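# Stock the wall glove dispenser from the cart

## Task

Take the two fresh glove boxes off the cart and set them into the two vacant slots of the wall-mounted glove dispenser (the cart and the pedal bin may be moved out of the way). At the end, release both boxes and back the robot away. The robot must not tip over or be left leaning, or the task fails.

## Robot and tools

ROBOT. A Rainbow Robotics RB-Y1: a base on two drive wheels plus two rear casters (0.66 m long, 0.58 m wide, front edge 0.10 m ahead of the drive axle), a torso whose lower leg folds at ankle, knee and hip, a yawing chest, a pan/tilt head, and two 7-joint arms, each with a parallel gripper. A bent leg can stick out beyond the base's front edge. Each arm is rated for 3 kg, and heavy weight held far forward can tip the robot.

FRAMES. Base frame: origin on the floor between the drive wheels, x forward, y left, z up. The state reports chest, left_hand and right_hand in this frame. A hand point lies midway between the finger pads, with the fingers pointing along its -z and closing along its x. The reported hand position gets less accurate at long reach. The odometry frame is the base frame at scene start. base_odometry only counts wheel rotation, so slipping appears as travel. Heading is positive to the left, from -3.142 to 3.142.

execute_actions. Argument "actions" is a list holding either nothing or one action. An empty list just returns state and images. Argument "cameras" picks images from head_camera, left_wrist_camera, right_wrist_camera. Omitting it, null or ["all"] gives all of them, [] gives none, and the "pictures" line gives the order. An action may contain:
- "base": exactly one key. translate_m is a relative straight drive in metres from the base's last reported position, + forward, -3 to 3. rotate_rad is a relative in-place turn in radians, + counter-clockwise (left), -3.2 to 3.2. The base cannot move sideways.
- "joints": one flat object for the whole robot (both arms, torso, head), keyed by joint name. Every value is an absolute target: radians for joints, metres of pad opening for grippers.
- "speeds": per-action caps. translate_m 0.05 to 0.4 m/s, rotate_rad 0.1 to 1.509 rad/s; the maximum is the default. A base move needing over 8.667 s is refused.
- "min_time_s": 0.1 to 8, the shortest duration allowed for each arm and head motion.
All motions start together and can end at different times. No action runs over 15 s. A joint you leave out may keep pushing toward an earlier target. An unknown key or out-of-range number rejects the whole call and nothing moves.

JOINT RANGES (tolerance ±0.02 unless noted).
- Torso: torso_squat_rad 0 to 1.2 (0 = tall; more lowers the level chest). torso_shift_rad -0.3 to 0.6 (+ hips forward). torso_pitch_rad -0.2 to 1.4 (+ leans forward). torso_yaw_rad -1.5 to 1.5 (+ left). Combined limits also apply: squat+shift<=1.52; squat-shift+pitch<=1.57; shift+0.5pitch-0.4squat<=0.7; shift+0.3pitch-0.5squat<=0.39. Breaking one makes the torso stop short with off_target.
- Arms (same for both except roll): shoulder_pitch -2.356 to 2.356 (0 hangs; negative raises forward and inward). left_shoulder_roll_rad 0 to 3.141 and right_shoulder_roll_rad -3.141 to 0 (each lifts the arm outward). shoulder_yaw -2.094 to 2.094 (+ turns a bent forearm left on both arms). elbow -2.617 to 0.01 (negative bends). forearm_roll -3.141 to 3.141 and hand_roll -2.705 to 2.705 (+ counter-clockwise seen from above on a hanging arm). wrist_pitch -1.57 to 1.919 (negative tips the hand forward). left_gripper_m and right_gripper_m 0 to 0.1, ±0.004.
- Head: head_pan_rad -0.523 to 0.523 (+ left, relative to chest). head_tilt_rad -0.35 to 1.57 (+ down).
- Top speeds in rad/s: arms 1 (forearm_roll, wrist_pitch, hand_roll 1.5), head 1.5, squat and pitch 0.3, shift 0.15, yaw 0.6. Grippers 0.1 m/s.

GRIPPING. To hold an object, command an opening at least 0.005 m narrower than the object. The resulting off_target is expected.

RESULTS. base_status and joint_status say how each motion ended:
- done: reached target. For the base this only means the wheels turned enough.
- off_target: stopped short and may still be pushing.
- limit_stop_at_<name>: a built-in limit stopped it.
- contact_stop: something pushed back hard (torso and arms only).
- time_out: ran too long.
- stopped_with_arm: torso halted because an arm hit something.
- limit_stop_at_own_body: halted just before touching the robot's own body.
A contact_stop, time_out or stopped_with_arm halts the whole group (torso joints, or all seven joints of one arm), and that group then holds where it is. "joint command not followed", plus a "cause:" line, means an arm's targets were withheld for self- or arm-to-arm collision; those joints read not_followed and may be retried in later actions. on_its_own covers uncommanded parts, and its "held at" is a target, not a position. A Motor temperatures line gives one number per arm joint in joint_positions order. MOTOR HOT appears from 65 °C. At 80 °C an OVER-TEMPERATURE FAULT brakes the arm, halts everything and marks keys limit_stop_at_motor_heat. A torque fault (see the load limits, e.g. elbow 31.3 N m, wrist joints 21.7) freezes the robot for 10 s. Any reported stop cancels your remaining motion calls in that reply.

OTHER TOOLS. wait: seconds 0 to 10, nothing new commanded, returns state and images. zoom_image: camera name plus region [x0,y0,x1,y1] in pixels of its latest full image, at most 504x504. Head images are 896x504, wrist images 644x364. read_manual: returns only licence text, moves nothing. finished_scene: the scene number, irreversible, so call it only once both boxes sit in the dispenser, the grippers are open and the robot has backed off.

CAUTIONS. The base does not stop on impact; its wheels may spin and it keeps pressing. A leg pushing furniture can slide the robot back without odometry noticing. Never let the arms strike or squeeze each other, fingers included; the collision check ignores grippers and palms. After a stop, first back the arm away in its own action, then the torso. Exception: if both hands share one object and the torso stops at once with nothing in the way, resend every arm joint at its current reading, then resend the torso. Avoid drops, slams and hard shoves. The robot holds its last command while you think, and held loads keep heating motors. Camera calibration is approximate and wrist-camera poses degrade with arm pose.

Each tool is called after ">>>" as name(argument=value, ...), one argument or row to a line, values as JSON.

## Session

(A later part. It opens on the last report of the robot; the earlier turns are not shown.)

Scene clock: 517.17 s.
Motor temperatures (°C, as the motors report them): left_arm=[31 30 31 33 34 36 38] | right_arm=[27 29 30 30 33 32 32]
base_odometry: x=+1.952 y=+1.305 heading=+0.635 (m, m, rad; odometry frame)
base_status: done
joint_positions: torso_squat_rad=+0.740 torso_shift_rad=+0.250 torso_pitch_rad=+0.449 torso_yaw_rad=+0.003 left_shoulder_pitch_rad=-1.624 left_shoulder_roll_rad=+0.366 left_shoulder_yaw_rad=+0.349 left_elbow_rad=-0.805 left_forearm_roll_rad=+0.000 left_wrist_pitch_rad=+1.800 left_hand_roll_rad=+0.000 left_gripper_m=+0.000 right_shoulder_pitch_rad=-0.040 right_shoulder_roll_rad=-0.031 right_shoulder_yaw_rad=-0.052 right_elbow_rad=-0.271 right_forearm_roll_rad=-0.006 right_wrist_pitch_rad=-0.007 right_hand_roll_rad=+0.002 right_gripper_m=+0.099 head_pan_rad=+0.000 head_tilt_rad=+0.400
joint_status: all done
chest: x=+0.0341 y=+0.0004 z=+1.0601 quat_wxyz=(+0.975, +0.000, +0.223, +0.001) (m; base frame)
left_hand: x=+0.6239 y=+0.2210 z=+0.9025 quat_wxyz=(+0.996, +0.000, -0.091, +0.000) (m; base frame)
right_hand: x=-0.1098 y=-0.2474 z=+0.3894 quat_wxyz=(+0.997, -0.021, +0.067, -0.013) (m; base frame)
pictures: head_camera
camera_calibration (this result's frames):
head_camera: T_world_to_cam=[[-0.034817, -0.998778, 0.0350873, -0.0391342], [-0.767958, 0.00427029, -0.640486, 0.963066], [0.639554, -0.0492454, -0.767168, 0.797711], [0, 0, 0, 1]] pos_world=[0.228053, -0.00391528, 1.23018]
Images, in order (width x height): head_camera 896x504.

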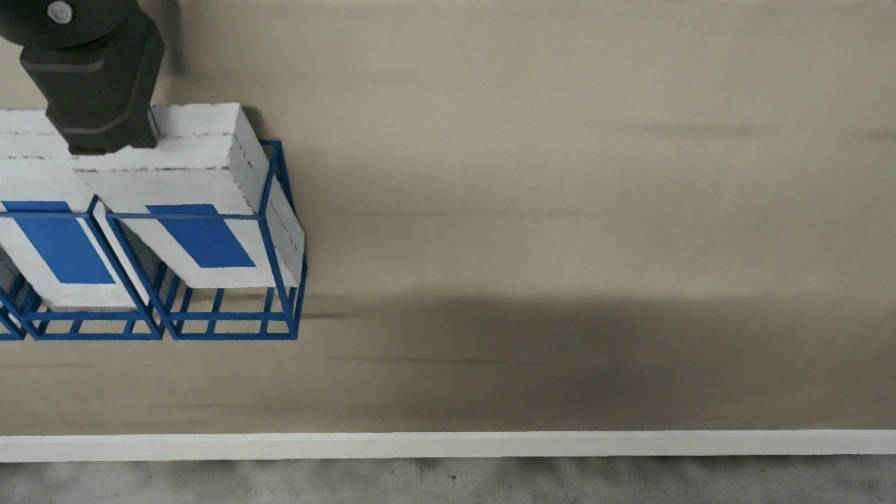

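>>> execute_actions(
  actions=[
    {"joints":{"torso_squat_rad":0.8}},
  ],
  cameras=["head_camera"],
)

Scene clock: 522.93 s.
Motor temperatures (°C, as the motors report them): left_arm=[31 30 31 33 34 36 38] | right_arm=[27 29 30 30 33 32 32]
base_odometry: x=+1.952 y=+1.305 heading=+0.635 (m, m, rad; odometry frame)
base_status: not commanded
joint_positions: torso_squat_rad=+0.800 torso_shift_rad=+0.249 torso_pitch_rad=+0.448 torso_yaw_rad=+0.003 left_shoulder_pitch_rad=-1.628 left_shoulder_roll_rad=+0.370 left_shoulder_yaw_rad=+0.349 left_elbow_rad=-0.808 left_forearm_roll_rad=-0.001 left_wrist_pitch_rad=+1.799 left_hand_roll_rad=+0.000 left_gripper_m=+0.000 right_shoulder_pitch_rad=-0.040 right_shoulder_roll_rad=-0.031 right_shoulder_yaw_rad=-0.052 right_elbow_rad=-0.271 right_forearm_roll_rad=-0.006 right_wrist_pitch_rad=-0.007 right_hand_roll_rad=+0.002 right_gripper_m=+0.099 head_pan_rad=+0.000 head_tilt_rad=+0.400
joint_status: all done
chest: x=+0.0261 y=+0.0004 z=+1.0320 quat_wxyz=(+0.975, +0.000, +0.222, +0.001) (m; base frame)
left_hand: x=+0.6179 y=+0.2223 z=+0.8791 quat_wxyz=(+0.995, +0.001, -0.096, +0.001) (m; base frame)
right_hand: x=-0.1166 y=-0.2473 z=+0.3611 quat_wxyz=(+0.998, -0.020, +0.066, -0.013) (m; base frame)
pictures: head_camera
camera_calibration (this result's frames):
head_camera: T_world_to_cam=[[-0.0346427, -0.998792, 0.0348408, -0.0382136], [-0.76697, 0.00421878, -0.641669, 0.940151], [0.640747, -0.048951, -0.76619, 0.780172], [0, 0, 0, 1]] pos_world=[0.219851, -0.00394356, 1.20236]
Images, in order (width x height): head_camera 896x504.

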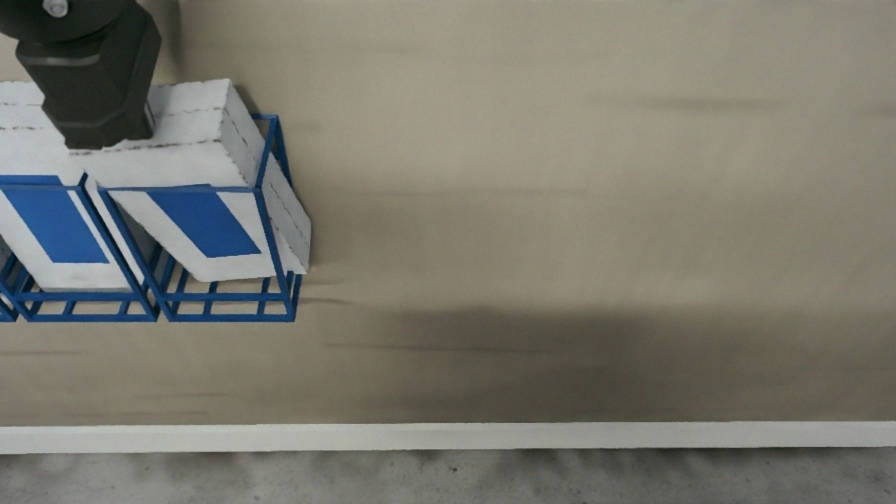

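>>> execute_actions(
  actions=[
    {"joints":{"torso_squat_rad":0.7,"left_gripper_m":0.1}},
  ],
  cameras=[],
)

>>> execute_actions(
  actions=[
    {"joints":{"torso_squat_rad":0.84}},
  ],
  cameras=["head_camera","left_wrist_camera"],
)

>>> execute_actions(
  actions=[
    {"joints":{"left_gripper_m":0.05}},
  ],
  cameras=[],
)

>>> execute_actions(
  actions=[
    {"joints":{"torso_squat_rad":0.66},"base":{"translate_m":-0.02},"speeds":{"translate_m":0.05}},
  ],
  cameras=[],
)

>>> execute_actions(
  actions=[
    {"joints":{"left_forearm_roll_rad":-0.15,"left_hand_roll_rad":-0.06},"min_time_s":1.5},
  ],
  cameras=["head_camera"],
)

Scene clock: 542.10 s.
Motor temperatures (°C, as the motors report them): left_arm=[30 30 31 33 34 36 38] | right_arm=[27 29 30 30 33 32 32]
base_odometry: x=+1.952 y=+1.305 heading=+0.635 (m, m, rad; odometry frame)
base_status: not commanded
joint_positions: torso_squat_rad=+0.700 torso_shift_rad=+0.250 torso_pitch_rad=+0.450 torso_yaw_rad=+0.003 left_shoulder_pitch_rad=-1.623 left_shoulder_roll_rad=+0.366 left_shoulder_yaw_rad=+0.349 left_elbow_rad=-0.804 left_forearm_roll_rad=+0.000 left_wrist_pitch_rad=+1.800 left_hand_roll_rad=+0.000 left_gripper_m=+0.100 right_shoulder_pitch_rad=-0.040 right_shoulder_roll_rad=-0.031 right_shoulder_yaw_rad=-0.052 right_elbow_rad=-0.271 right_forearm_roll_rad=-0.006 right_wrist_pitch_rad=-0.007 right_hand_roll_rad=+0.002 right_gripper_m=+0.099 head_pan_rad=+0.000 head_tilt_rad=+0.400
joint_status: all done
chest: x=+0.0390 y=+0.0004 z=+1.0779 quat_wxyz=(+0.975, +0.000, +0.223, +0.001) (m; base frame)
left_hand: x=+0.6285 y=+0.2213 z=+0.9192 quat_wxyz=(+0.996, +0.000, -0.090, +0.001) (m; base frame)
right_hand: x=-0.1053 y=-0.2473 z=+0.4073 quat_wxyz=(+0.997, -0.021, +0.067, -0.013) (m; base frame)
pictures: none
No camera images: the call's "cameras" was empty. Leave "cameras" out to get every camera's image.

Scene clock: 543.37 s.
Motor temperatures (°C, as the motors report them): left_arm=[29 30 31 33 34 36 38] | right_arm=[27 29 30 30 33 32 32]
base_odometry: x=+1.952 y=+1.305 heading=+0.635 (m, m, rad; odometry frame)
base_status: not commanded
joint_positions: torso_squat_rad=+0.840 torso_shift_rad=+0.250 torso_pitch_rad=+0.449 torso_yaw_rad=+0.003 left_shoulder_pitch_rad=-1.629 left_shoulder_roll_rad=+0.369 left_shoulder_yaw_rad=+0.349 left_elbow_rad=-0.809 left_forearm_roll_rad=+0.000 left_wrist_pitch_rad=+1.797 left_hand_roll_rad=+0.000 left_gripper_m=+0.100 right_shoulder_pitch_rad=-0.040 right_shoulder_roll_rad=-0.031 right_shoulder_yaw_rad=-0.052 right_elbow_rad=-0.271 right_forearm_roll_rad=-0.006 right_wrist_pitch_rad=-0.007 right_hand_roll_rad=+0.002 right_gripper_m=+0.099 head_pan_rad=+0.000 head_tilt_rad=+0.400
joint_status: all done
chest: x=+0.0216 y=+0.0004 z=+1.0120 quat_wxyz=(+0.975, +0.000, +0.222, +0.001) (m; base frame)
left_hand: x=+0.6140 y=+0.2212 z=+0.8590 quat_wxyz=(+0.995, +0.000, -0.097, +0.001) (m; base frame)
right_hand: x=-0.1219 y=-0.2474 z=+0.3412 quat_wxyz=(+0.998, -0.020, +0.066, -0.013) (m; base frame)
pictures: head_camera, left_wrist_camera
camera_calibration (this result's frames):
head_camera: T_world_to_cam=[[-0.0348217, -0.998784, 0.0348982, -0.0377674], [-0.76764, 0.00437075, -0.640866, 0.923094], [0.639934, -0.0491053, -0.766859, 0.768438], [0, 0, 0, 1]] pos_world=[0.215539, -0.00402163, 1.18218]
left_wrist_camera: T_world_to_cam=[[0.979025, -0.0072308, 0.203612, -0.774316], [-0.140545, -0.747491, 0.649233, -0.28101], [0.147504, -0.664232, -0.732829, 0.775968], [0, 0, 0, 1]] pos_world=[0.604122, 0.299772, 0.908753]
Images, in order (width x height): head_camera 896x504, left_wrist_camera 644x364.

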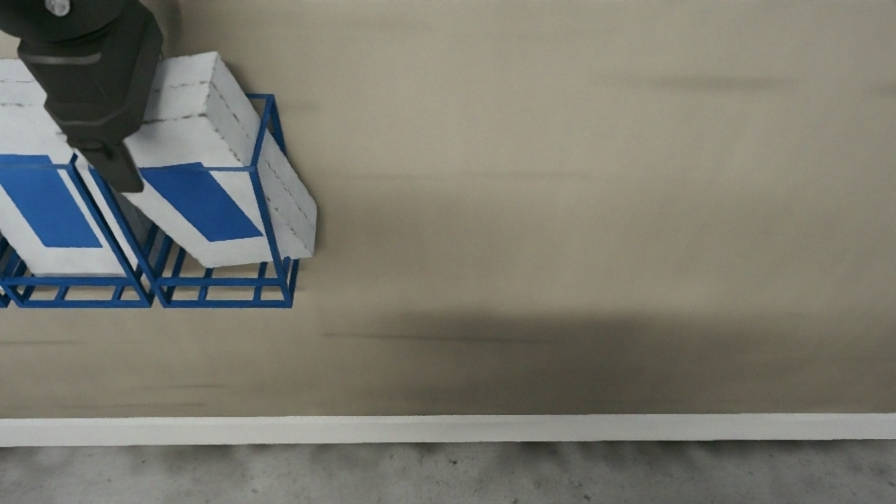

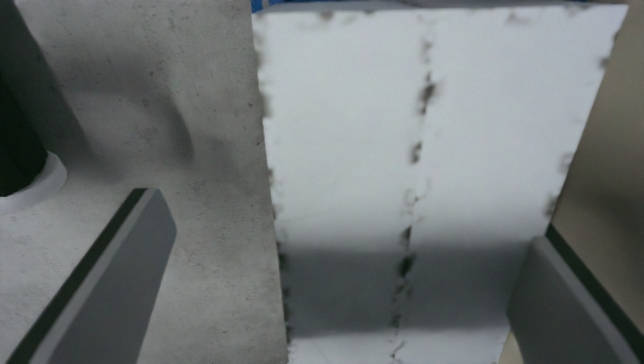

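Scene clock: 544.37 s.
Motor temperatures (°C, as the motors report them): left_arm=[29 30 31 33 34 38 38] | right_arm=[27 29 30 30 33 32 32]
base_odometry: x=+1.952 y=+1.305 heading=+0.635 (m, m, rad; odometry frame)
base_status: not commanded
joint_positions: torso_squat_rad=+0.840 torso_shift_rad=+0.250 torso_pitch_rad=+0.449 torso_yaw_rad=+0.003 left_shoulder_pitch_rad=-1.631 left_shoulder_roll_rad=+0.370 left_shoulder_yaw_rad=+0.349 left_elbow_rad=-0.810 left_forearm_roll_rad=+0.000 left_wrist_pitch_rad=+1.795 left_hand_roll_rad=+0.000 left_gripper_m=+0.084 right_shoulder_pitch_rad=-0.040 right_shoulder_roll_rad=-0.031 right_shoulder_yaw_rad=-0.052 right_elbow_rad=-0.271 right_forearm_roll_rad=-0.006 right_wrist_pitch_rad=-0.007 right_hand_roll_rad=+0.002 right_gripper_m=+0.099 head_pan_rad=+0.000 head_tilt_rad=+0.400
joint_status: left_gripper_m off_target (ended at +0.084, target +0.050)
chest: x=+0.0219 y=+0.0003 z=+1.0120 quat_wxyz=(+0.975, +0.000, +0.223, +0.001) (m; base frame)
left_hand: x=+0.6155 y=+0.2214 z=+0.8607 quat_wxyz=(+0.995, +0.000, -0.100, +0.001) (m; base frame)
right_hand: x=-0.1219 y=-0.2474 z=+0.3412 quat_wxyz=(+0.997, -0.020, +0.066, -0.013) (m; base frame)
pictures: none
No camera images: the call's "cameras" was empty. Leave "cameras" out to get every camera's image.

Scene clock: 545.77 s.
Motor temperatures (°C, as the motors report them): left_arm=[29 30 31 33 34 39 38] | right_arm=[27 29 30 30 33 32 32]
base_odometry: x=+1.936 y=+1.293 heading=+0.635 (m, m, rad; odometry frame)
base_status: done
joint_positions: torso_squat_rad=+0.660 torso_shift_rad=+0.250 torso_pitch_rad=+0.450 torso_yaw_rad=+0.003 left_shoulder_pitch_rad=-1.622 left_shoulder_roll_rad=+0.366 left_shoulder_yaw_rad=+0.349 left_elbow_rad=-0.804 left_forearm_roll_rad=+0.000 left_wrist_pitch_rad=+1.800 left_hand_roll_rad=+0.000 left_gripper_m=+0.059 right_shoulder_pitch_rad=-0.040 right_shoulder_roll_rad=-0.031 right_shoulder_yaw_rad=-0.052 right_elbow_rad=-0.271 right_forearm_roll_rad=-0.006 right_wrist_pitch_rad=-0.007 right_hand_roll_rad=+0.002 right_gripper_m=+0.099 head_pan_rad=+0.000 head_tilt_rad=+0.400
joint_status: all done
on_its_own: left_gripper_m moved -0.025 toward your old target +0.050
chest: x=+0.0435 y=+0.0005 z=+1.0949 quat_wxyz=(+0.975, +0.000, +0.223, +0.001) (m; base frame)
left_hand: x=+0.6326 y=+0.2213 z=+0.9354 quat_wxyz=(+0.996, +0.000, -0.089, +0.001) (m; base frame)
right_hand: x=-0.1011 y=-0.2474 z=+0.4244 quat_wxyz=(+0.997, -0.021, +0.067, -0.013) (m; base frame)
pictures: none
No camera images: the call's "cameras" was empty. Leave "cameras" out to get every camera's image.

Scene clock: 547.57 s.
Motor temperatures (°C, as the motors report them): left_arm=[30 30 31 33 34 39 38] | right_arm=[27 29 30 30 33 32 32]
base_odometry: x=+1.936 y=+1.293 heading=+0.635 (m, m, rad; odometry frame)
base_status: not commanded
joint_positions: torso_squat_rad=+0.660 torso_shift_rad=+0.250 torso_pitch_rad=+0.450 torso_yaw_rad=+0.003 left_shoulder_pitch_rad=-1.623 left_shoulder_roll_rad=+0.365 left_shoulder_yaw_rad=+0.349 left_elbow_rad=-0.804 left_forearm_roll_rad=-0.149 left_wrist_pitch_rad=+1.800 left_hand_roll_rad=-0.060 left_gripper_m=+0.059 right_shoulder_pitch_rad=-0.040 right_shoulder_roll_rad=-0.031 right_shoulder_yaw_rad=-0.052 right_elbow_rad=-0.271 right_forearm_roll_rad=-0.006 right_wrist_pitch_rad=-0.007 right_hand_roll_rad=+0.002 right_gripper_m=+0.099 head_pan_rad=+0.000 head_tilt_rad=+0.400
joint_status: all done
chest: x=+0.0435 y=+0.0005 z=+1.0949 quat_wxyz=(+0.975, +0.000, +0.223, +0.001) (m; base frame)
left_hand: x=+0.6316 y=+0.2537 z=+0.9377 quat_wxyz=(+0.994, +0.073, -0.087, -0.006) (m; base frame)
right_hand: x=-0.1010 y=-0.2474 z=+0.4244 quat_wxyz=(+0.997, -0.021, +0.067, -0.013) (m; base frame)
pictures: head_camera
camera_calibration (this result's frames):
head_camera: T_world_to_cam=[[-0.0348704, -0.998773, 0.0351755, -0.0400754], [-0.768622, 0.00430603, -0.639689, 0.991715], [0.638752, -0.0493429, -0.767829, 0.819129], [0, 0, 0, 1]] pos_world=[0.237636, -0.00387834, 1.26475]
Images, in order (width x height): head_camera 896x504.

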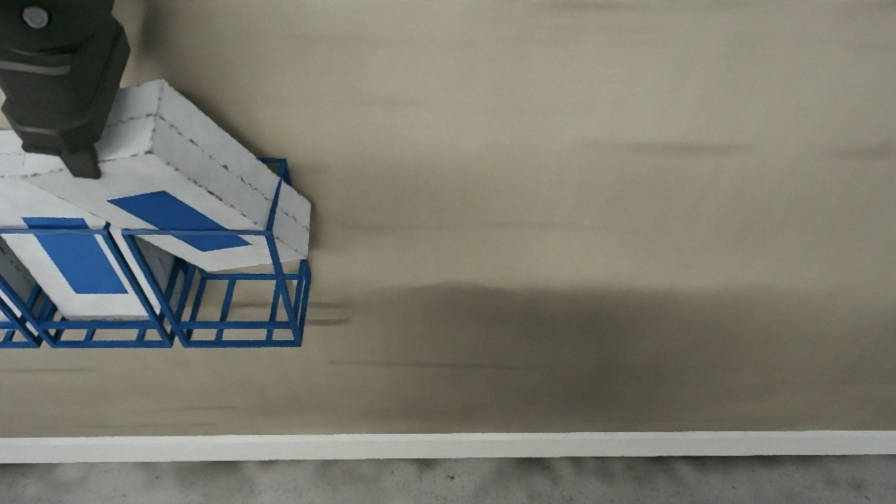

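>>> execute_actions(
  actions=[
    {"joints":{"left_forearm_roll_rad":0.2,"left_hand_roll_rad":0.08},"min_time_s":3},
  ],
  cameras=["head_camera"],
)

Scene clock: 558.33 s.
Motor temperatures (°C, as the motors report them): left_arm=[30 30 31 33 34 38 38] | right_arm=[27 29 30 30 33 32 32]
base_odometry: x=+1.936 y=+1.293 heading=+0.635 (m, m, rad; odometry frame)
base_status: not commanded
joint_positions: torso_squat_rad=+0.660 torso_shift_rad=+0.250 torso_pitch_rad=+0.450 torso_yaw_rad=+0.003 left_shoulder_pitch_rad=-1.622 left_shoulder_roll_rad=+0.367 left_shoulder_yaw_rad=+0.349 left_elbow_rad=-0.804 left_forearm_roll_rad=+0.199 left_wrist_pitch_rad=+1.800 left_hand_roll_rad=+0.080 left_gripper_m=+0.058 right_shoulder_pitch_rad=-0.040 right_shoulder_roll_rad=-0.031 right_shoulder_yaw_rad=-0.052 right_elbow_rad=-0.271 right_forearm_roll_rad=-0.006 right_wrist_pitch_rad=-0.007 right_hand_roll_rad=+0.002 right_gripper_m=+0.099 head_pan_rad=+0.000 head_tilt_rad=+0.400
joint_status: all done
chest: x=+0.0434 y=+0.0005 z=+1.0949 quat_wxyz=(+0.975, +0.000, +0.223, +0.001) (m; base frame)
left_hand: x=+0.6310 y=+0.1772 z=+0.9398 quat_wxyz=(+0.992, -0.098, -0.085, +0.009) (m; base frame)
right_hand: x=-0.1010 y=-0.2474 z=+0.4244 quat_wxyz=(+0.997, -0.021, +0.067, -0.013) (m; base frame)
pictures: head_camera
camera_calibration (this result's frames):
head_camera: T_world_to_cam=[[-0.0347031, -0.99878, 0.0351354, -0.0400275], [-0.768576, 0.0041994, -0.639744, 0.991755], [0.638816, -0.0492053, -0.767784, 0.819112], [0, 0, 0, 1]] pos_world=[0.237588, -0.00383878, 1.26478]
Images, in order (width x height): head_camera 896x504.

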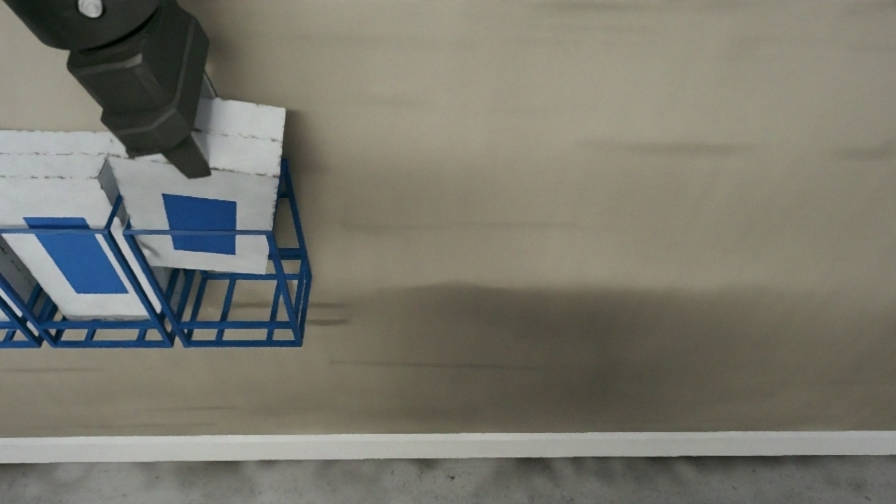

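>>> execute_actions(
  actions=[
    {"joints":{"torso_squat_rad":0.82},"base":{"translate_m":0.02},"speeds":{"translate_m":0.05}},
  ],
  cameras=["head_camera"],
)

Scene clock: 562.37 s.
Motor temperatures (°C, as the motors report them): left_arm=[30 30 31 33 34 38 38] | right_arm=[27 29 30 30 33 32 32]
base_odometry: x=+1.952 y=+1.305 heading=+0.635 (m, m, rad; odometry frame)
base_status: done
joint_positions: torso_squat_rad=+0.791 torso_shift_rad=+0.249 torso_pitch_rad=+0.445 torso_yaw_rad=+0.004 left_shoulder_pitch_rad=-1.629 left_shoulder_roll_rad=+0.372 left_shoulder_yaw_rad=+0.349 left_elbow_rad=-0.809 left_forearm_roll_rad=+0.199 left_wrist_pitch_rad=+1.797 left_hand_roll_rad=+0.080 left_gripper_m=+0.060 right_shoulder_pitch_rad=-0.040 right_shoulder_roll_rad=-0.031 right_shoulder_yaw_rad=-0.052 right_elbow_rad=-0.271 right_forearm_roll_rad=-0.006 right_wrist_pitch_rad=-0.007 right_hand_roll_rad=+0.002 right_gripper_m=+0.099 head_pan_rad=+0.000 head_tilt_rad=+0.400
joint_status: torso_squat_rad contact_stop (moved +0.131 of +0.160)
on_its_own: torso_squat_rad is held at +0.791, not at your +0.820, since a contact_stop
chest: x=+0.0261 y=+0.0005 z=+1.0368 quat_wxyz=(+0.975, +0.000, +0.220, +0.002) (m; base frame)
left_hand: x=+0.6178 y=+0.1794 z=+0.8912 quat_wxyz=(+0.991, -0.097, -0.096, +0.010) (m; base frame)
right_hand: x=-0.1144 y=-0.2472 z=+0.3654 quat_wxyz=(+0.998, -0.020, +0.064, -0.013) (m; base frame)
pictures: head_camera
camera_calibration (this result's frames):
head_camera: T_world_to_cam=[[-0.0340359, -0.99882, 0.0346325, -0.038071], [-0.765072, 0.00374333, -0.643934, 0.945561], [0.643044, -0.0484132, -0.764297, 0.781868], [0, 0, 0, 1]] pos_world=[0.219351, -0.00371286, 1.20778]
Images, in order (width x height): head_camera 896x504.

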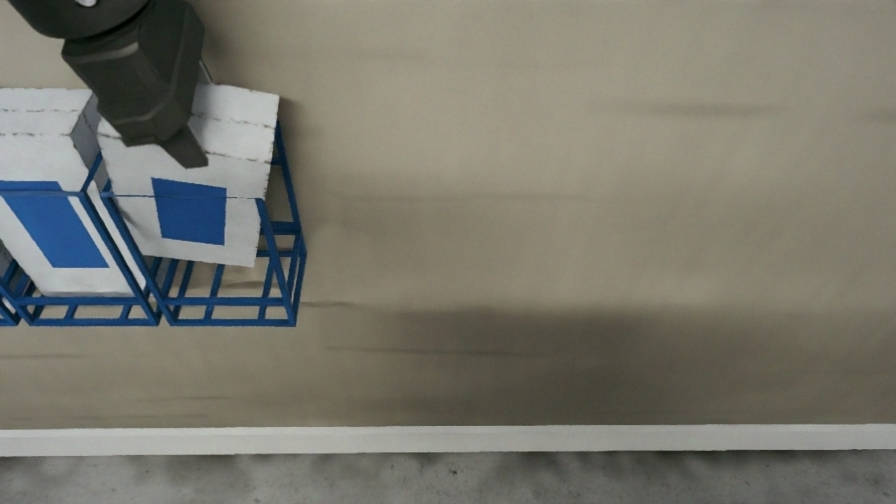

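>>> execute_actions(
  actions=[
    {"joints":{"torso_squat_rad":0.74}},
  ],
  cameras=[],
)

>>> execute_actions(
  actions=[
    {"joints":{"left_forearm_roll_rad":0.08,"left_hand_roll_rad":0.03,"left_shoulder_pitch_rad":-1.622,"left_shoulder_roll_rad":0.33,"left_elbow_rad":-0.804,"left_wrist_pitch_rad":1.8},"min_time_s":2},
  ],
  cameras=["head_camera"],
)

Scene clock: 568.37 s.
Motor temperatures (°C, as the motors report them): left_arm=[30 30 31 33 35 43 38] | right_arm=[27 29 30 30 33 32 32]
base_odometry: x=+1.952 y=+1.305 heading=+0.635 (m, m, rad; odometry frame)
base_status: not commanded
joint_positions: torso_squat_rad=+0.740 torso_shift_rad=+0.249 torso_pitch_rad=+0.446 torso_yaw_rad=+0.004 left_shoulder_pitch_rad=-1.622 left_shoulder_roll_rad=+0.369 left_shoulder_yaw_rad=+0.349 left_elbow_rad=-0.805 left_forearm_roll_rad=+0.199 left_wrist_pitch_rad=+1.799 left_hand_roll_rad=+0.080 left_gripper_m=+0.059 right_shoulder_pitch_rad=-0.040 right_shoulder_roll_rad=-0.031 right_shoulder_yaw_rad=-0.052 right_elbow_rad=-0.271 right_forearm_roll_rad=-0.006 right_wrist_pitch_rad=-0.007 right_hand_roll_rad=+0.002 right_gripper_m=+0.099 head_pan_rad=+0.000 head_tilt_rad=+0.400
joint_status: all done
chest: x=+0.0329 y=+0.0006 z=+1.0606 quat_wxyz=(+0.975, +0.000, +0.221, +0.002) (m; base frame)
left_hand: x=+0.6215 y=+0.1790 z=+0.9085 quat_wxyz=(+0.991, -0.097, -0.088, +0.011) (m; base frame)
right_hand: x=-0.1087 y=-0.2473 z=+0.3895 quat_wxyz=(+0.998, -0.021, +0.065, -0.013) (m; base frame)
pictures: none
No camera images: the call's "cameras" was empty. Leave "cameras" out to get every camera's image.

Scene clock: 570.67 s.
Motor temperatures (°C, as the motors report them): left_arm=[30 30 31 33 35 42 38] | right_arm=[27 29 30 30 33 32 32]
base_odometry: x=+1.952 y=+1.305 heading=+0.635 (m, m, rad; odometry frame)
base_status: not commanded
joint_positions: torso_squat_rad=+0.740 torso_shift_rad=+0.249 torso_pitch_rad=+0.446 torso_yaw_rad=+0.004 left_shoulder_pitch_rad=-1.625 left_shoulder_roll_rad=+0.333 left_shoulder_yaw_rad=+0.349 left_elbow_rad=-0.806 left_forearm_roll_rad=+0.080 left_wrist_pitch_rad=+1.798 left_hand_roll_rad=+0.030 left_gripper_m=+0.059 right_shoulder_pitch_rad=-0.040 right_shoulder_roll_rad=-0.031 right_shoulder_yaw_rad=-0.052 right_elbow_rad=-0.271 right_forearm_roll_rad=-0.006 right_wrist_pitch_rad=-0.007 right_hand_roll_rad=+0.002 right_gripper_m=+0.099 head_pan_rad=+0.000 head_tilt_rad=+0.400
joint_status: all done
chest: x=+0.0326 y=+0.0006 z=+1.0607 quat_wxyz=(+0.975, +0.000, +0.221, +0.002) (m; base frame)
left_hand: x=+0.6201 y=+0.1843 z=+0.9012 quat_wxyz=(+0.995, -0.047, -0.088, -0.011) (m; base frame)
right_hand: x=-0.1086 y=-0.2473 z=+0.3895 quat_wxyz=(+0.998, -0.020, +0.065, -0.013) (m; base frame)
pictures: head_camera
camera_calibration (this result's frames):
head_camera: T_world_to_cam=[[-0.0341398, -0.99881, 0.034816, -0.038795], [-0.765712, 0.00375305, -0.643172, 0.965141], [0.642276, -0.0486168, -0.76493, 0.796636], [0, 0, 0, 1]] pos_world=[0.226035, -0.00364118, 1.23147]
Images, in order (width x height): head_camera 896x504.

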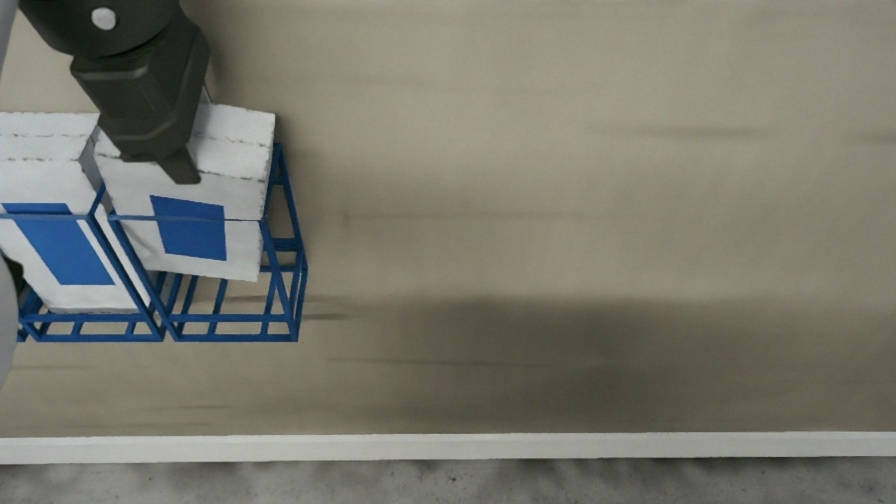

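>>> execute_actions(
  actions=[
    {"joints":{"left_forearm_roll_rad":-0.1,"left_hand_roll_rad":-0.04,"left_shoulder_roll_rad":0.27},"min_time_s":2},
  ],
  cameras=["head_camera"],
)

Scene clock: 576.53 s.
Motor temperatures (°C, as the motors report them): left_arm=[30 30 31 33 34 43 38] | right_arm=[27 29 30 30 33 32 32]
base_odometry: x=+1.952 y=+1.305 heading=+0.635 (m, m, rad; odometry frame)
base_status: not commanded
joint_positions: torso_squat_rad=+0.740 torso_shift_rad=+0.249 torso_pitch_rad=+0.445 torso_yaw_rad=+0.004 left_shoulder_pitch_rad=-1.630 left_shoulder_roll_rad=+0.273 left_shoulder_yaw_rad=+0.349 left_elbow_rad=-0.809 left_forearm_roll_rad=-0.100 left_wrist_pitch_rad=+1.797 left_hand_roll_rad=-0.040 left_gripper_m=+0.060 right_shoulder_pitch_rad=-0.040 right_shoulder_roll_rad=-0.031 right_shoulder_yaw_rad=-0.052 right_elbow_rad=-0.271 right_forearm_roll_rad=-0.006 right_wrist_pitch_rad=-0.007 right_hand_roll_rad=+0.002 right_gripper_m=+0.099 head_pan_rad=+0.000 head_tilt_rad=+0.400
joint_status: all done
chest: x=+0.0325 y=+0.0004 z=+1.0608 quat_wxyz=(+0.975, +0.000, +0.221, +0.002) (m; base frame)
left_hand: x=+0.6173 y=+0.1897 z=+0.8935 quat_wxyz=(+0.995, +0.029, -0.084, -0.043) (m; base frame)
right_hand: x=-0.1085 y=-0.2472 z=+0.3894 quat_wxyz=(+0.998, -0.020, +0.064, -0.013) (m; base frame)
pictures: head_camera
camera_calibration (this result's frames):
head_camera: T_world_to_cam=[[-0.0345436, -0.998808, 0.0345007, -0.0386688], [-0.765403, 0.0042423, -0.643538, 0.965427], [0.642624, -0.048637, -0.764636, 0.796469], [0, 0, 0, 1]] pos_world=[0.225775, -0.00398048, 1.23163]
Images, in order (width x height): head_camera 896x504.

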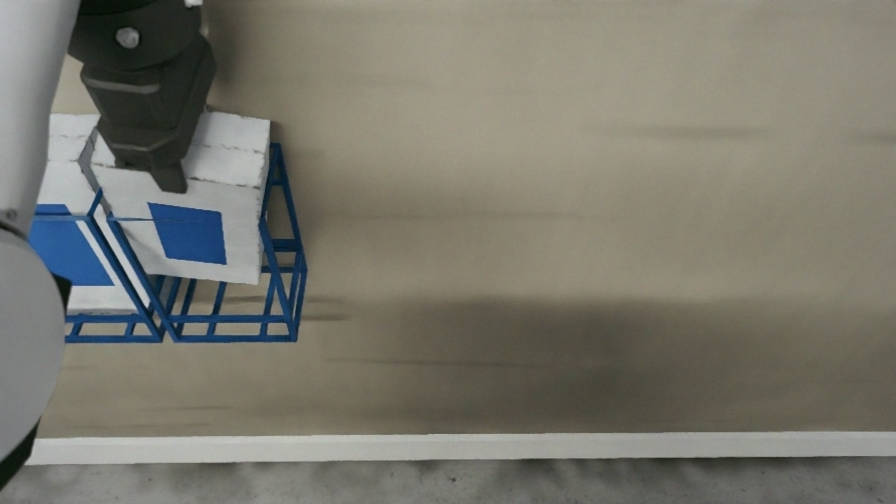

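Release and see.

>>> execute_actions(
  actions=[
    {"joints":{"left_gripper_m":0.1}},
  ],
  cameras=[],
)

>>> execute_actions(
  actions=[
    {"joints":{"torso_squat_rad":0.55},"base":{"translate_m":-0.05},"speeds":{"translate_m":0.08}},
  ],
  cameras=[],
)

>>> execute_actions(
  actions=[
    {"base":{"translate_m":-0.45},"joints":{"head_tilt_rad":0.1,"head_pan_rad":0.2,"left_shoulder_roll_rad":0.9}},
  ],
  cameras=["head_camera"],
)

Scene clock: 582.73 s.
Motor temperatures (°C, as the motors report them): left_arm=[29 30 31 33 34 46 38] | right_arm=[27 29 30 30 33 32 32]
base_odometry: x=+1.952 y=+1.305 heading=+0.635 (m, m, rad; odometry frame)
base_status: not commanded
joint_positions: torso_squat_rad=+0.740 torso_shift_rad=+0.249 torso_pitch_rad=+0.446 torso_yaw_rad=+0.004 left_shoulder_pitch_rad=-1.623 left_shoulder_roll_rad=+0.271 left_shoulder_yaw_rad=+0.349 left_elbow_rad=-0.805 left_forearm_roll_rad=-0.100 left_wrist_pitch_rad=+1.800 left_hand_roll_rad=-0.040 left_gripper_m=+0.100 right_shoulder_pitch_rad=-0.040 right_shoulder_roll_rad=-0.031 right_shoulder_yaw_rad=-0.052 right_elbow_rad=-0.271 right_forearm_roll_rad=-0.006 right_wrist_pitch_rad=-0.007 right_hand_roll_rad=+0.002 right_gripper_m=+0.099 head_pan_rad=+0.000 head_tilt_rad=+0.400
joint_status: all done
chest: x=+0.0326 y=+0.0004 z=+1.0607 quat_wxyz=(+0.975, +0.000, +0.221, +0.002) (m; base frame)
left_hand: x=+0.6142 y=+0.1899 z=+0.8880 quat_wxyz=(+0.996, +0.029, -0.077, -0.044) (m; base frame)
right_hand: x=-0.1086 y=-0.2473 z=+0.3895 quat_wxyz=(+0.998, -0.020, +0.065, -0.013) (m; base frame)
pictures: none
No camera images: the call's "cameras" was empty. Leave "cameras" out to get every camera's image.

Scene clock: 584.20 s.
Motor temperatures (°C, as the motors report them): left_arm=[29 30 31 33 34 45 38] | right_arm=[27 29 30 30 33 32 32]
base_odometry: x=+1.912 y=+1.276 heading=+0.635 (m, m, rad; odometry frame)
base_status: done
joint_positions: torso_squat_rad=+0.550 torso_shift_rad=+0.249 torso_pitch_rad=+0.446 torso_yaw_rad=+0.004 left_shoulder_pitch_rad=-1.623 left_shoulder_roll_rad=+0.270 left_shoulder_yaw_rad=+0.349 left_elbow_rad=-0.804 left_forearm_roll_rad=-0.100 left_wrist_pitch_rad=+1.800 left_hand_roll_rad=-0.040 left_gripper_m=+0.100 right_shoulder_pitch_rad=-0.040 right_shoulder_roll_rad=-0.031 right_shoulder_yaw_rad=-0.052 right_elbow_rad=-0.271 right_forearm_roll_rad=-0.006 right_wrist_pitch_rad=-0.007 right_hand_roll_rad=+0.002 right_gripper_m=+0.099 head_pan_rad=+0.000 head_tilt_rad=+0.400
joint_status: all done
chest: x=+0.0524 y=+0.0005 z=+1.1381 quat_wxyz=(+0.975, +0.000, +0.221, +0.002) (m; base frame)
left_hand: x=+0.6338 y=+0.1899 z=+0.9648 quat_wxyz=(+0.996, +0.029, -0.077, -0.044) (m; base frame)
right_hand: x=-0.0891 y=-0.2472 z=+0.4668 quat_wxyz=(+0.998, -0.020, +0.065, -0.013) (m; base frame)
pictures: none
No camera images: the call's "cameras" was empty. Leave "cameras" out to get every camera's image.

Scene clock: 587.10 s.
Motor temperatures (°C, as the motors report them): left_arm=[29 30 31 33 34 44 38] | right_arm=[27 29 30 30 33 32 32]
base_odometry: x=+1.550 y=+1.009 heading=+0.634 (m, m, rad; odometry frame)
base_status: done
joint_positions: torso_squat_rad=+0.550 torso_shift_rad=+0.249 torso_pitch_rad=+0.446 torso_yaw_rad=+0.004 left_shoulder_pitch_rad=-1.622 left_shoulder_roll_rad=+0.900 left_shoulder_yaw_rad=+0.349 left_elbow_rad=-0.804 left_forearm_roll_rad=-0.100 left_wrist_pitch_rad=+1.800 left_hand_roll_rad=-0.040 left_gripper_m=+0.100 right_shoulder_pitch_rad=-0.040 right_shoulder_roll_rad=-0.031 right_shoulder_yaw_rad=-0.052 right_elbow_rad=-0.271 right_forearm_roll_rad=-0.006 right_wrist_pitch_rad=-0.007 right_hand_roll_rad=+0.002 right_gripper_m=+0.099 head_pan_rad=+0.200 head_tilt_rad=+0.100
joint_status: all done
chest: x=+0.0523 y=+0.0006 z=+1.1381 quat_wxyz=(+0.975, +0.000, +0.221, +0.002) (m; base frame)
left_hand: x=+0.5932 y=+0.5285 z=+1.1145 quat_wxyz=(+0.947, +0.163, -0.165, +0.221) (m; base frame)
right_hand: x=-0.0889 y=-0.2472 z=+0.4668 quat_wxyz=(+0.998, -0.020, +0.065, -0.013) (m; base frame)
pictures: head_camera
camera_calibration (this result's frames):
head_camera: T_world_to_cam=[[0.136664, -0.988556, -0.0638747, 0.0612838], [-0.540198, -0.0203207, -0.841292, 1.25361], [0.830367, 0.149479, -0.536794, 0.51458], [0, 0, 0, 1]] pos_world=[0.241534, 0.00913792, 1.33479]
Images, in order (width x height): head_camera 896x504.

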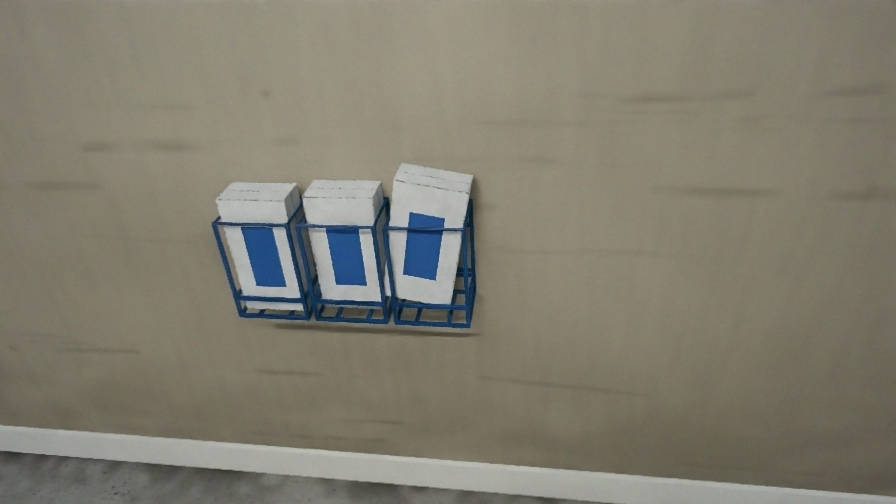

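>>> execute_actions(
  actions=[
    {"base":{"translate_m":0.475},"speeds":{"translate_m":0.25},"joints":{"head_tilt_rad":0.4,"head_pan_rad":0,"left_shoulder_roll_rad":0.31,"left_forearm_roll_rad":0,"left_hand_roll_rad":0}},
  ],
  cameras=[],
)

>>> execute_actions(
  actions=[
    {"base":{"translate_m":0.022},"speeds":{"translate_m":0.05},"joints":{"torso_squat_rad":0.79}},
  ],
  cameras=["head_camera","left_wrist_camera"],
)

Scene clock: 603.07 s.
Motor temperatures (°C, as the motors report them): left_arm=[30 30 31 33 34 40 38] | right_arm=[27 29 30 30 33 32 32]
base_odometry: x=+1.933 y=+1.290 heading=+0.633 (m, m, rad; odometry frame)
base_status: done
joint_positions: torso_squat_rad=+0.550 torso_shift_rad=+0.249 torso_pitch_rad=+0.446 torso_yaw_rad=+0.004 left_shoulder_pitch_rad=-1.622 left_shoulder_roll_rad=+0.310 left_shoulder_yaw_rad=+0.349 left_elbow_rad=-0.804 left_forearm_roll_rad=+0.000 left_wrist_pitch_rad=+1.800 left_hand_roll_rad=+0.000 left_gripper_m=+0.100 right_shoulder_pitch_rad=-0.040 right_shoulder_roll_rad=-0.031 right_shoulder_yaw_rad=-0.052 right_elbow_rad=-0.271 right_forearm_roll_rad=-0.006 right_wrist_pitch_rad=-0.007 right_hand_roll_rad=+0.002 right_gripper_m=+0.099 head_pan_rad=+0.000 head_tilt_rad=+0.400
joint_status: all done
chest: x=+0.0524 y=+0.0006 z=+1.1381 quat_wxyz=(+0.975, +0.000, +0.221, +0.002) (m; base frame)
left_hand: x=+0.6370 y=+0.1899 z=+0.9712 quat_wxyz=(+0.996, -0.012, -0.082, -0.023) (m; base frame)
right_hand: x=-0.0890 y=-0.2472 z=+0.4669 quat_wxyz=(+0.998, -0.020, +0.065, -0.013) (m; base frame)
pictures: none
No camera images: the call's "cameras" was empty. Leave "cameras" out to get every camera's image.

Scene clock: 604.67 s.
Motor temperatures (°C, as the motors report them): left_arm=[30 30 31 33 34 40 38] | right_arm=[27 29 30 30 33 32 32]
base_odometry: x=+1.951 y=+1.303 heading=+0.632 (m, m, rad; odometry frame)
base_status: done
joint_positions: torso_squat_rad=+0.790 torso_shift_rad=+0.248 torso_pitch_rad=+0.444 torso_yaw_rad=+0.004 left_shoulder_pitch_rad=-1.625 left_shoulder_roll_rad=+0.311 left_shoulder_yaw_rad=+0.349 left_elbow_rad=-0.806 left_forearm_roll_rad=+0.000 left_wrist_pitch_rad=+1.800 left_hand_roll_rad=+0.000 left_gripper_m=+0.100 right_shoulder_pitch_rad=-0.040 right_shoulder_roll_rad=-0.031 right_shoulder_yaw_rad=-0.052 right_elbow_rad=-0.271 right_forearm_roll_rad=-0.006 right_wrist_pitch_rad=-0.007 right_hand_roll_rad=+0.002 right_gripper_m=+0.099 head_pan_rad=+0.000 head_tilt_rad=+0.400
joint_status: all done
chest: x=+0.0261 y=+0.0004 z=+1.0374 quat_wxyz=(+0.975, +0.000, +0.220, +0.002) (m; base frame)
left_hand: x=+0.6120 y=+0.1896 z=+0.8734 quat_wxyz=(+0.996, -0.012, -0.085, -0.023) (m; base frame)
right_hand: x=-0.1144 y=-0.2473 z=+0.3660 quat_wxyz=(+0.998, -0.020, +0.064, -0.013) (m; base frame)
pictures: head_camera, left_wrist_camera
camera_calibration (this result's frames):
head_camera: T_world_to_cam=[[-0.0343213, -0.99881, 0.0346493, -0.0381573], [-0.764991, 0.00394504, -0.644029, 0.945999], [0.643126, -0.0486104, -0.764216, 0.782216], [0, 0, 0, 1]] pos_world=[0.219308, -0.00382011, 1.20835]
left_wrist_camera: T_world_to_cam=[[0.9822, -0.0513991, 0.18067, -0.74902], [-0.160859, -0.726824, 0.667721, -0.321967], [0.0969952, -0.684897, -0.722155, 0.791314], [0, 0, 0, 1]] pos_world=[0.607142, 0.269456, 0.92176]
Images, in order (width x height): head_camera 896x504, left_wrist_camera 644x364.

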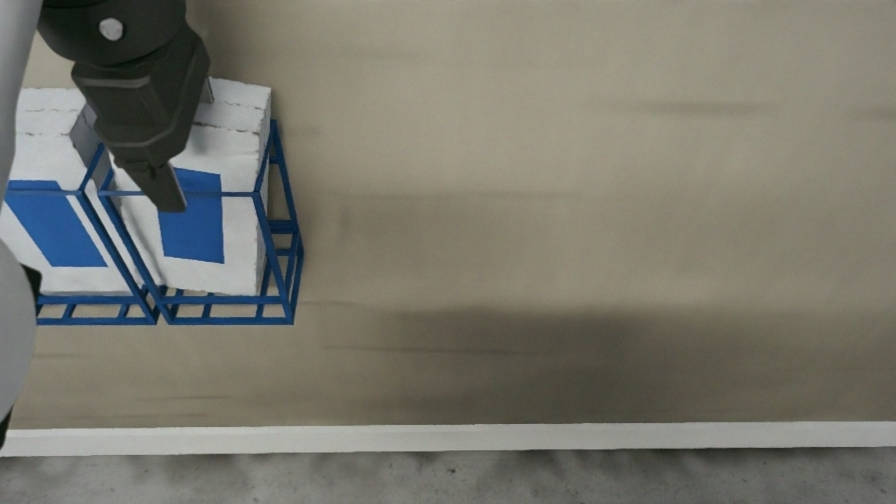

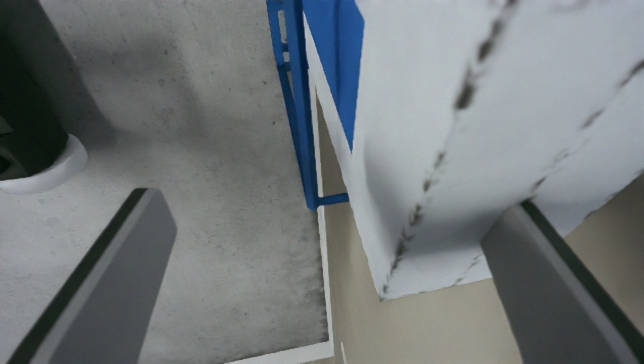

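>>> execute_actions(
  actions=[
    {"joints":{"torso_squat_rad":0.55},"base":{"translate_m":-0.05},"speeds":{"translate_m":0.08}},
  ],
  cameras=[],
)

>>> execute_actions(
  actions=[
    {"base":{"translate_m":-0.45},"joints":{"head_tilt_rad":0.1,"head_pan_rad":0.2,"left_shoulder_roll_rad":0.9}},
  ],
  cameras=["head_camera"],
)

Scene clock: 611.57 s.
Motor temperatures (°C, as the motors report them): left_arm=[30 30 31 33 34 39 38] | right_arm=[27 29 30 30 33 32 32]
base_odometry: x=+1.910 y=+1.273 heading=+0.633 (m, m, rad; odometry frame)
base_status: done
joint_positions: torso_squat_rad=+0.550 torso_shift_rad=+0.249 torso_pitch_rad=+0.446 torso_yaw_rad=+0.004 left_shoulder_pitch_rad=-1.622 left_shoulder_roll_rad=+0.310 left_shoulder_yaw_rad=+0.349 left_elbow_rad=-0.804 left_forearm_roll_rad=+0.000 left_wrist_pitch_rad=+1.800 left_hand_roll_rad=+0.000 left_gripper_m=+0.100 right_shoulder_pitch_rad=-0.040 right_shoulder_roll_rad=-0.031 right_shoulder_yaw_rad=-0.052 right_elbow_rad=-0.271 right_forearm_roll_rad=-0.006 right_wrist_pitch_rad=-0.007 right_hand_roll_rad=+0.002 right_gripper_m=+0.099 head_pan_rad=+0.000 head_tilt_rad=+0.400
joint_status: all done
chest: x=+0.0525 y=+0.0005 z=+1.1380 quat_wxyz=(+0.975, +0.000, +0.221, +0.002) (m; base frame)
left_hand: x=+0.6369 y=+0.1901 z=+0.9708 quat_wxyz=(+0.996, -0.012, -0.082, -0.022) (m; base frame)
right_hand: x=-0.0891 y=-0.2472 z=+0.4668 quat_wxyz=(+0.998, -0.020, +0.065, -0.013) (m; base frame)
pictures: none
No camera images: the call's "cameras" was empty. Leave "cameras" out to get every camera's image.

Scene clock: 614.77 s.
Motor temperatures (°C, as the motors report them): left_arm=[30 30 31 33 34 39 38] | right_arm=[27 29 30 30 33 32 32]
base_odometry: x=+1.547 y=+1.007 heading=+0.632 (m, m, rad; odometry frame)
base_status: done
joint_positions: torso_squat_rad=+0.550 torso_shift_rad=+0.249 torso_pitch_rad=+0.446 torso_yaw_rad=+0.004 left_shoulder_pitch_rad=-1.622 left_shoulder_roll_rad=+0.900 left_shoulder_yaw_rad=+0.349 left_elbow_rad=-0.804 left_forearm_roll_rad=+0.000 left_wrist_pitch_rad=+1.800 left_hand_roll_rad=+0.000 left_gripper_m=+0.100 right_shoulder_pitch_rad=-0.040 right_shoulder_roll_rad=-0.031 right_shoulder_yaw_rad=-0.052 right_elbow_rad=-0.271 right_forearm_roll_rad=-0.006 right_wrist_pitch_rad=-0.007 right_hand_roll_rad=+0.002 right_gripper_m=+0.099 head_pan_rad=+0.200 head_tilt_rad=+0.100
joint_status: all done
chest: x=+0.0523 y=+0.0006 z=+1.1381 quat_wxyz=(+0.975, +0.000, +0.221, +0.002) (m; base frame)
left_hand: x=+0.6040 y=+0.5093 z=+1.1103 quat_wxyz=(+0.952, +0.116, -0.178, +0.220) (m; base frame)
right_hand: x=-0.0889 y=-0.2472 z=+0.4668 quat_wxyz=(+0.998, -0.020, +0.065, -0.013) (m; base frame)
pictures: head_camera
camera_calibration (this result's frames):
head_camera: T_world_to_cam=[[0.136673, -0.988556, -0.0638525, 0.0612741], [-0.540202, -0.0203452, -0.841289, 1.25361], [0.830363, 0.149475, -0.536801, 0.514583], [0, 0, 0, 1]] pos_world=[0.241538, 0.00916081, 1.33479]
Images, in order (width x height): head_camera 896x504.

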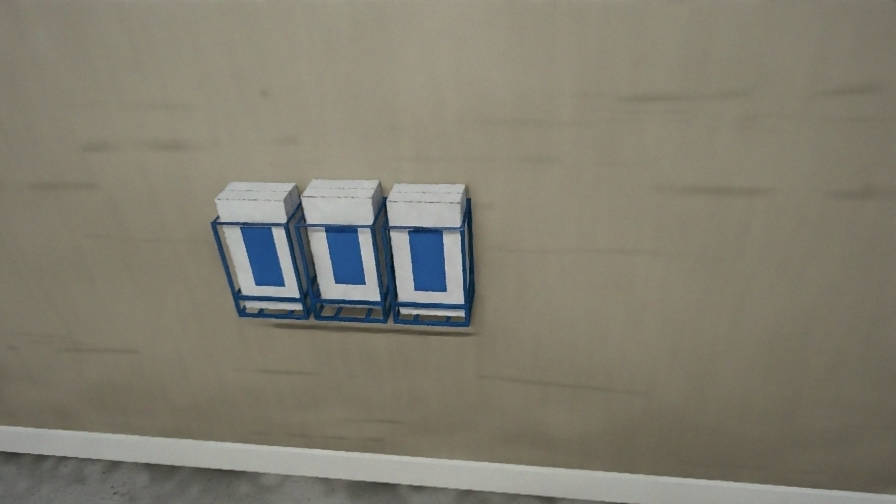

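>>> zoom_image(
  camera="head_camera",
  region=[200, 160, 500, 350],
)

Region (200, 160, 500, 350) of head_camera's 896x504 image, scaled by 1.680, with more detail than that image has; it fills the top 319 rows of this view, and the rest is white.

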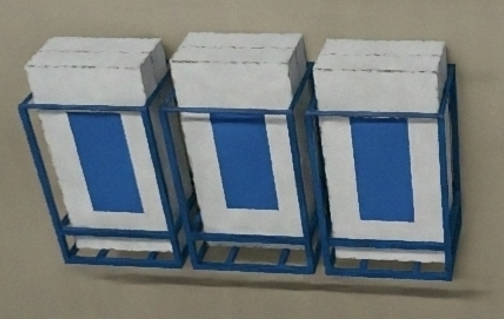

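>>> execute_actions(
  actions=[
    {"base":{"translate_m":0.47},"speeds":{"translate_m":0.25},"joints":{"head_tilt_rad":0.4,"head_pan_rad":0.3,"left_shoulder_roll_rad":0.6,"left_gripper_m":0}},
  ],
  cameras=["head_camera"],
)

Scene clock: 626.37 s.
Motor temperatures (°C, as the motors report them): left_arm=[30 30 31 33 34 37 38] | right_arm=[27 29 30 30 33 32 32]
base_odometry: x=+1.927 y=+1.285 heading=+0.631 (m, m, rad; odometry frame)
base_status: done
joint_positions: torso_squat_rad=+0.550 torso_shift_rad=+0.249 torso_pitch_rad=+0.446 torso_yaw_rad=+0.004 left_shoulder_pitch_rad=-1.622 left_shoulder_roll_rad=+0.600 left_shoulder_yaw_rad=+0.349 left_elbow_rad=-0.804 left_forearm_roll_rad=+0.000 left_wrist_pitch_rad=+1.800 left_hand_roll_rad=+0.000 left_gripper_m=+0.000 right_shoulder_pitch_rad=-0.040 right_shoulder_roll_rad=-0.031 right_shoulder_yaw_rad=-0.052 right_elbow_rad=-0.271 right_forearm_roll_rad=-0.006 right_wrist_pitch_rad=-0.007 right_hand_roll_rad=+0.002 right_gripper_m=+0.099 head_pan_rad=+0.300 head_tilt_rad=+0.400
joint_status: all done
chest: x=+0.0524 y=+0.0006 z=+1.1381 quat_wxyz=(+0.975, +0.000, +0.221, +0.002) (m; base frame)
left_hand: x=+0.6449 y=+0.3526 z=+1.0318 quat_wxyz=(+0.985, +0.051, -0.131, +0.098) (m; base frame)
right_hand: x=-0.0891 y=-0.2472 z=+0.4669 quat_wxyz=(+0.998, -0.020, +0.065, -0.013) (m; base frame)
pictures: head_camera
camera_calibration (this result's frames):
head_camera: T_world_to_cam=[[0.233853, -0.967778, -0.0933716, 0.0844757], [-0.750235, -0.118529, -0.65046, 1.03717], [0.618434, 0.222163, -0.753779, 0.832089], [0, 0, 0, 1]] pos_world=[0.243777, 0.0198302, 1.30974]
Images, in order (width x height): head_camera 896x504.

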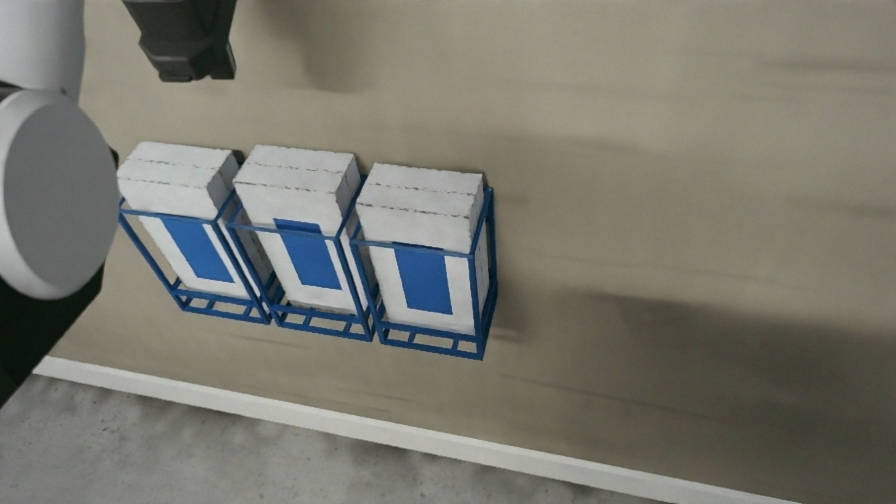

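>>> execute_actions(
  actions=[
    {"base":{"translate_m":0.025},"speeds":{"translate_m":0.05},"joints":{"torso_squat_rad":0.82}},
  ],
  cameras=["head_camera"],
)

Scene clock: 634.83 s.
Motor temperatures (°C, as the motors report them): left_arm=[30 30 31 33 34 37 38] | right_arm=[27 29 30 30 33 32 32]
base_odometry: x=+1.947 y=+1.299 heading=+0.630 (m, m, rad; odometry frame)
base_status: done
joint_positions: torso_squat_rad=+0.820 torso_shift_rad=+0.249 torso_pitch_rad=+0.446 torso_yaw_rad=+0.004 left_shoulder_pitch_rad=-1.622 left_shoulder_roll_rad=+0.600 left_shoulder_yaw_rad=+0.349 left_elbow_rad=-0.804 left_forearm_roll_rad=+0.000 left_wrist_pitch_rad=+1.800 left_hand_roll_rad=+0.000 left_gripper_m=+0.000 right_shoulder_pitch_rad=-0.040 right_shoulder_roll_rad=-0.031 right_shoulder_yaw_rad=-0.052 right_elbow_rad=-0.271 right_forearm_roll_rad=-0.006 right_wrist_pitch_rad=-0.007 right_hand_roll_rad=+0.002 right_gripper_m=+0.099 head_pan_rad=+0.300 head_tilt_rad=+0.400
joint_status: all done
chest: x=+0.0229 y=+0.0005 z=+1.0226 quat_wxyz=(+0.975, +0.000, +0.221, +0.002) (m; base frame)
left_hand: x=+0.6155 y=+0.3525 z=+0.9165 quat_wxyz=(+0.985, +0.051, -0.131, +0.098) (m; base frame)
right_hand: x=-0.1184 y=-0.2473 z=+0.3514 quat_wxyz=(+0.998, -0.020, +0.065, -0.013) (m; base frame)
pictures: head_camera
camera_calibration (this result's frames):
head_camera: T_world_to_cam=[[0.233877, -0.967778, -0.0933125, 0.0804222], [-0.750083, -0.118535, -0.650634, 0.940098], [0.618609, 0.222161, -0.753636, 0.763135], [0, 0, 0, 1]] pos_world=[0.21426, 0.0197262, 1.19429]
Images, in order (width x height): head_camera 896x504.

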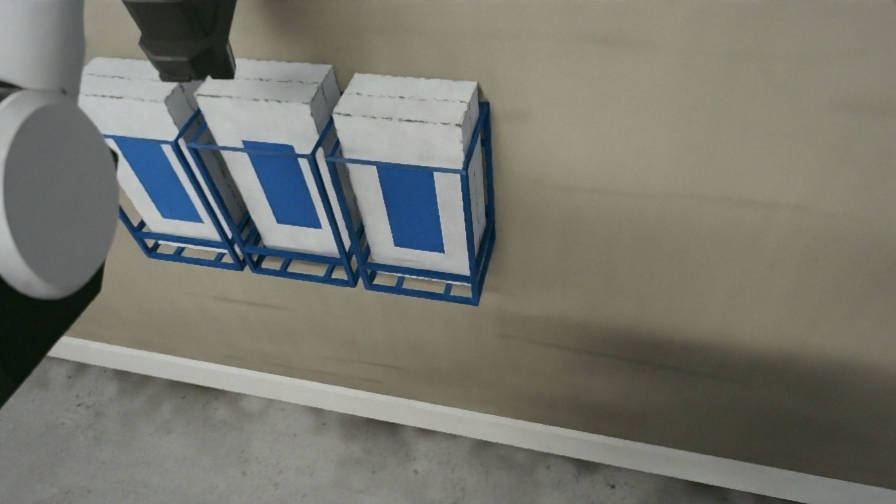

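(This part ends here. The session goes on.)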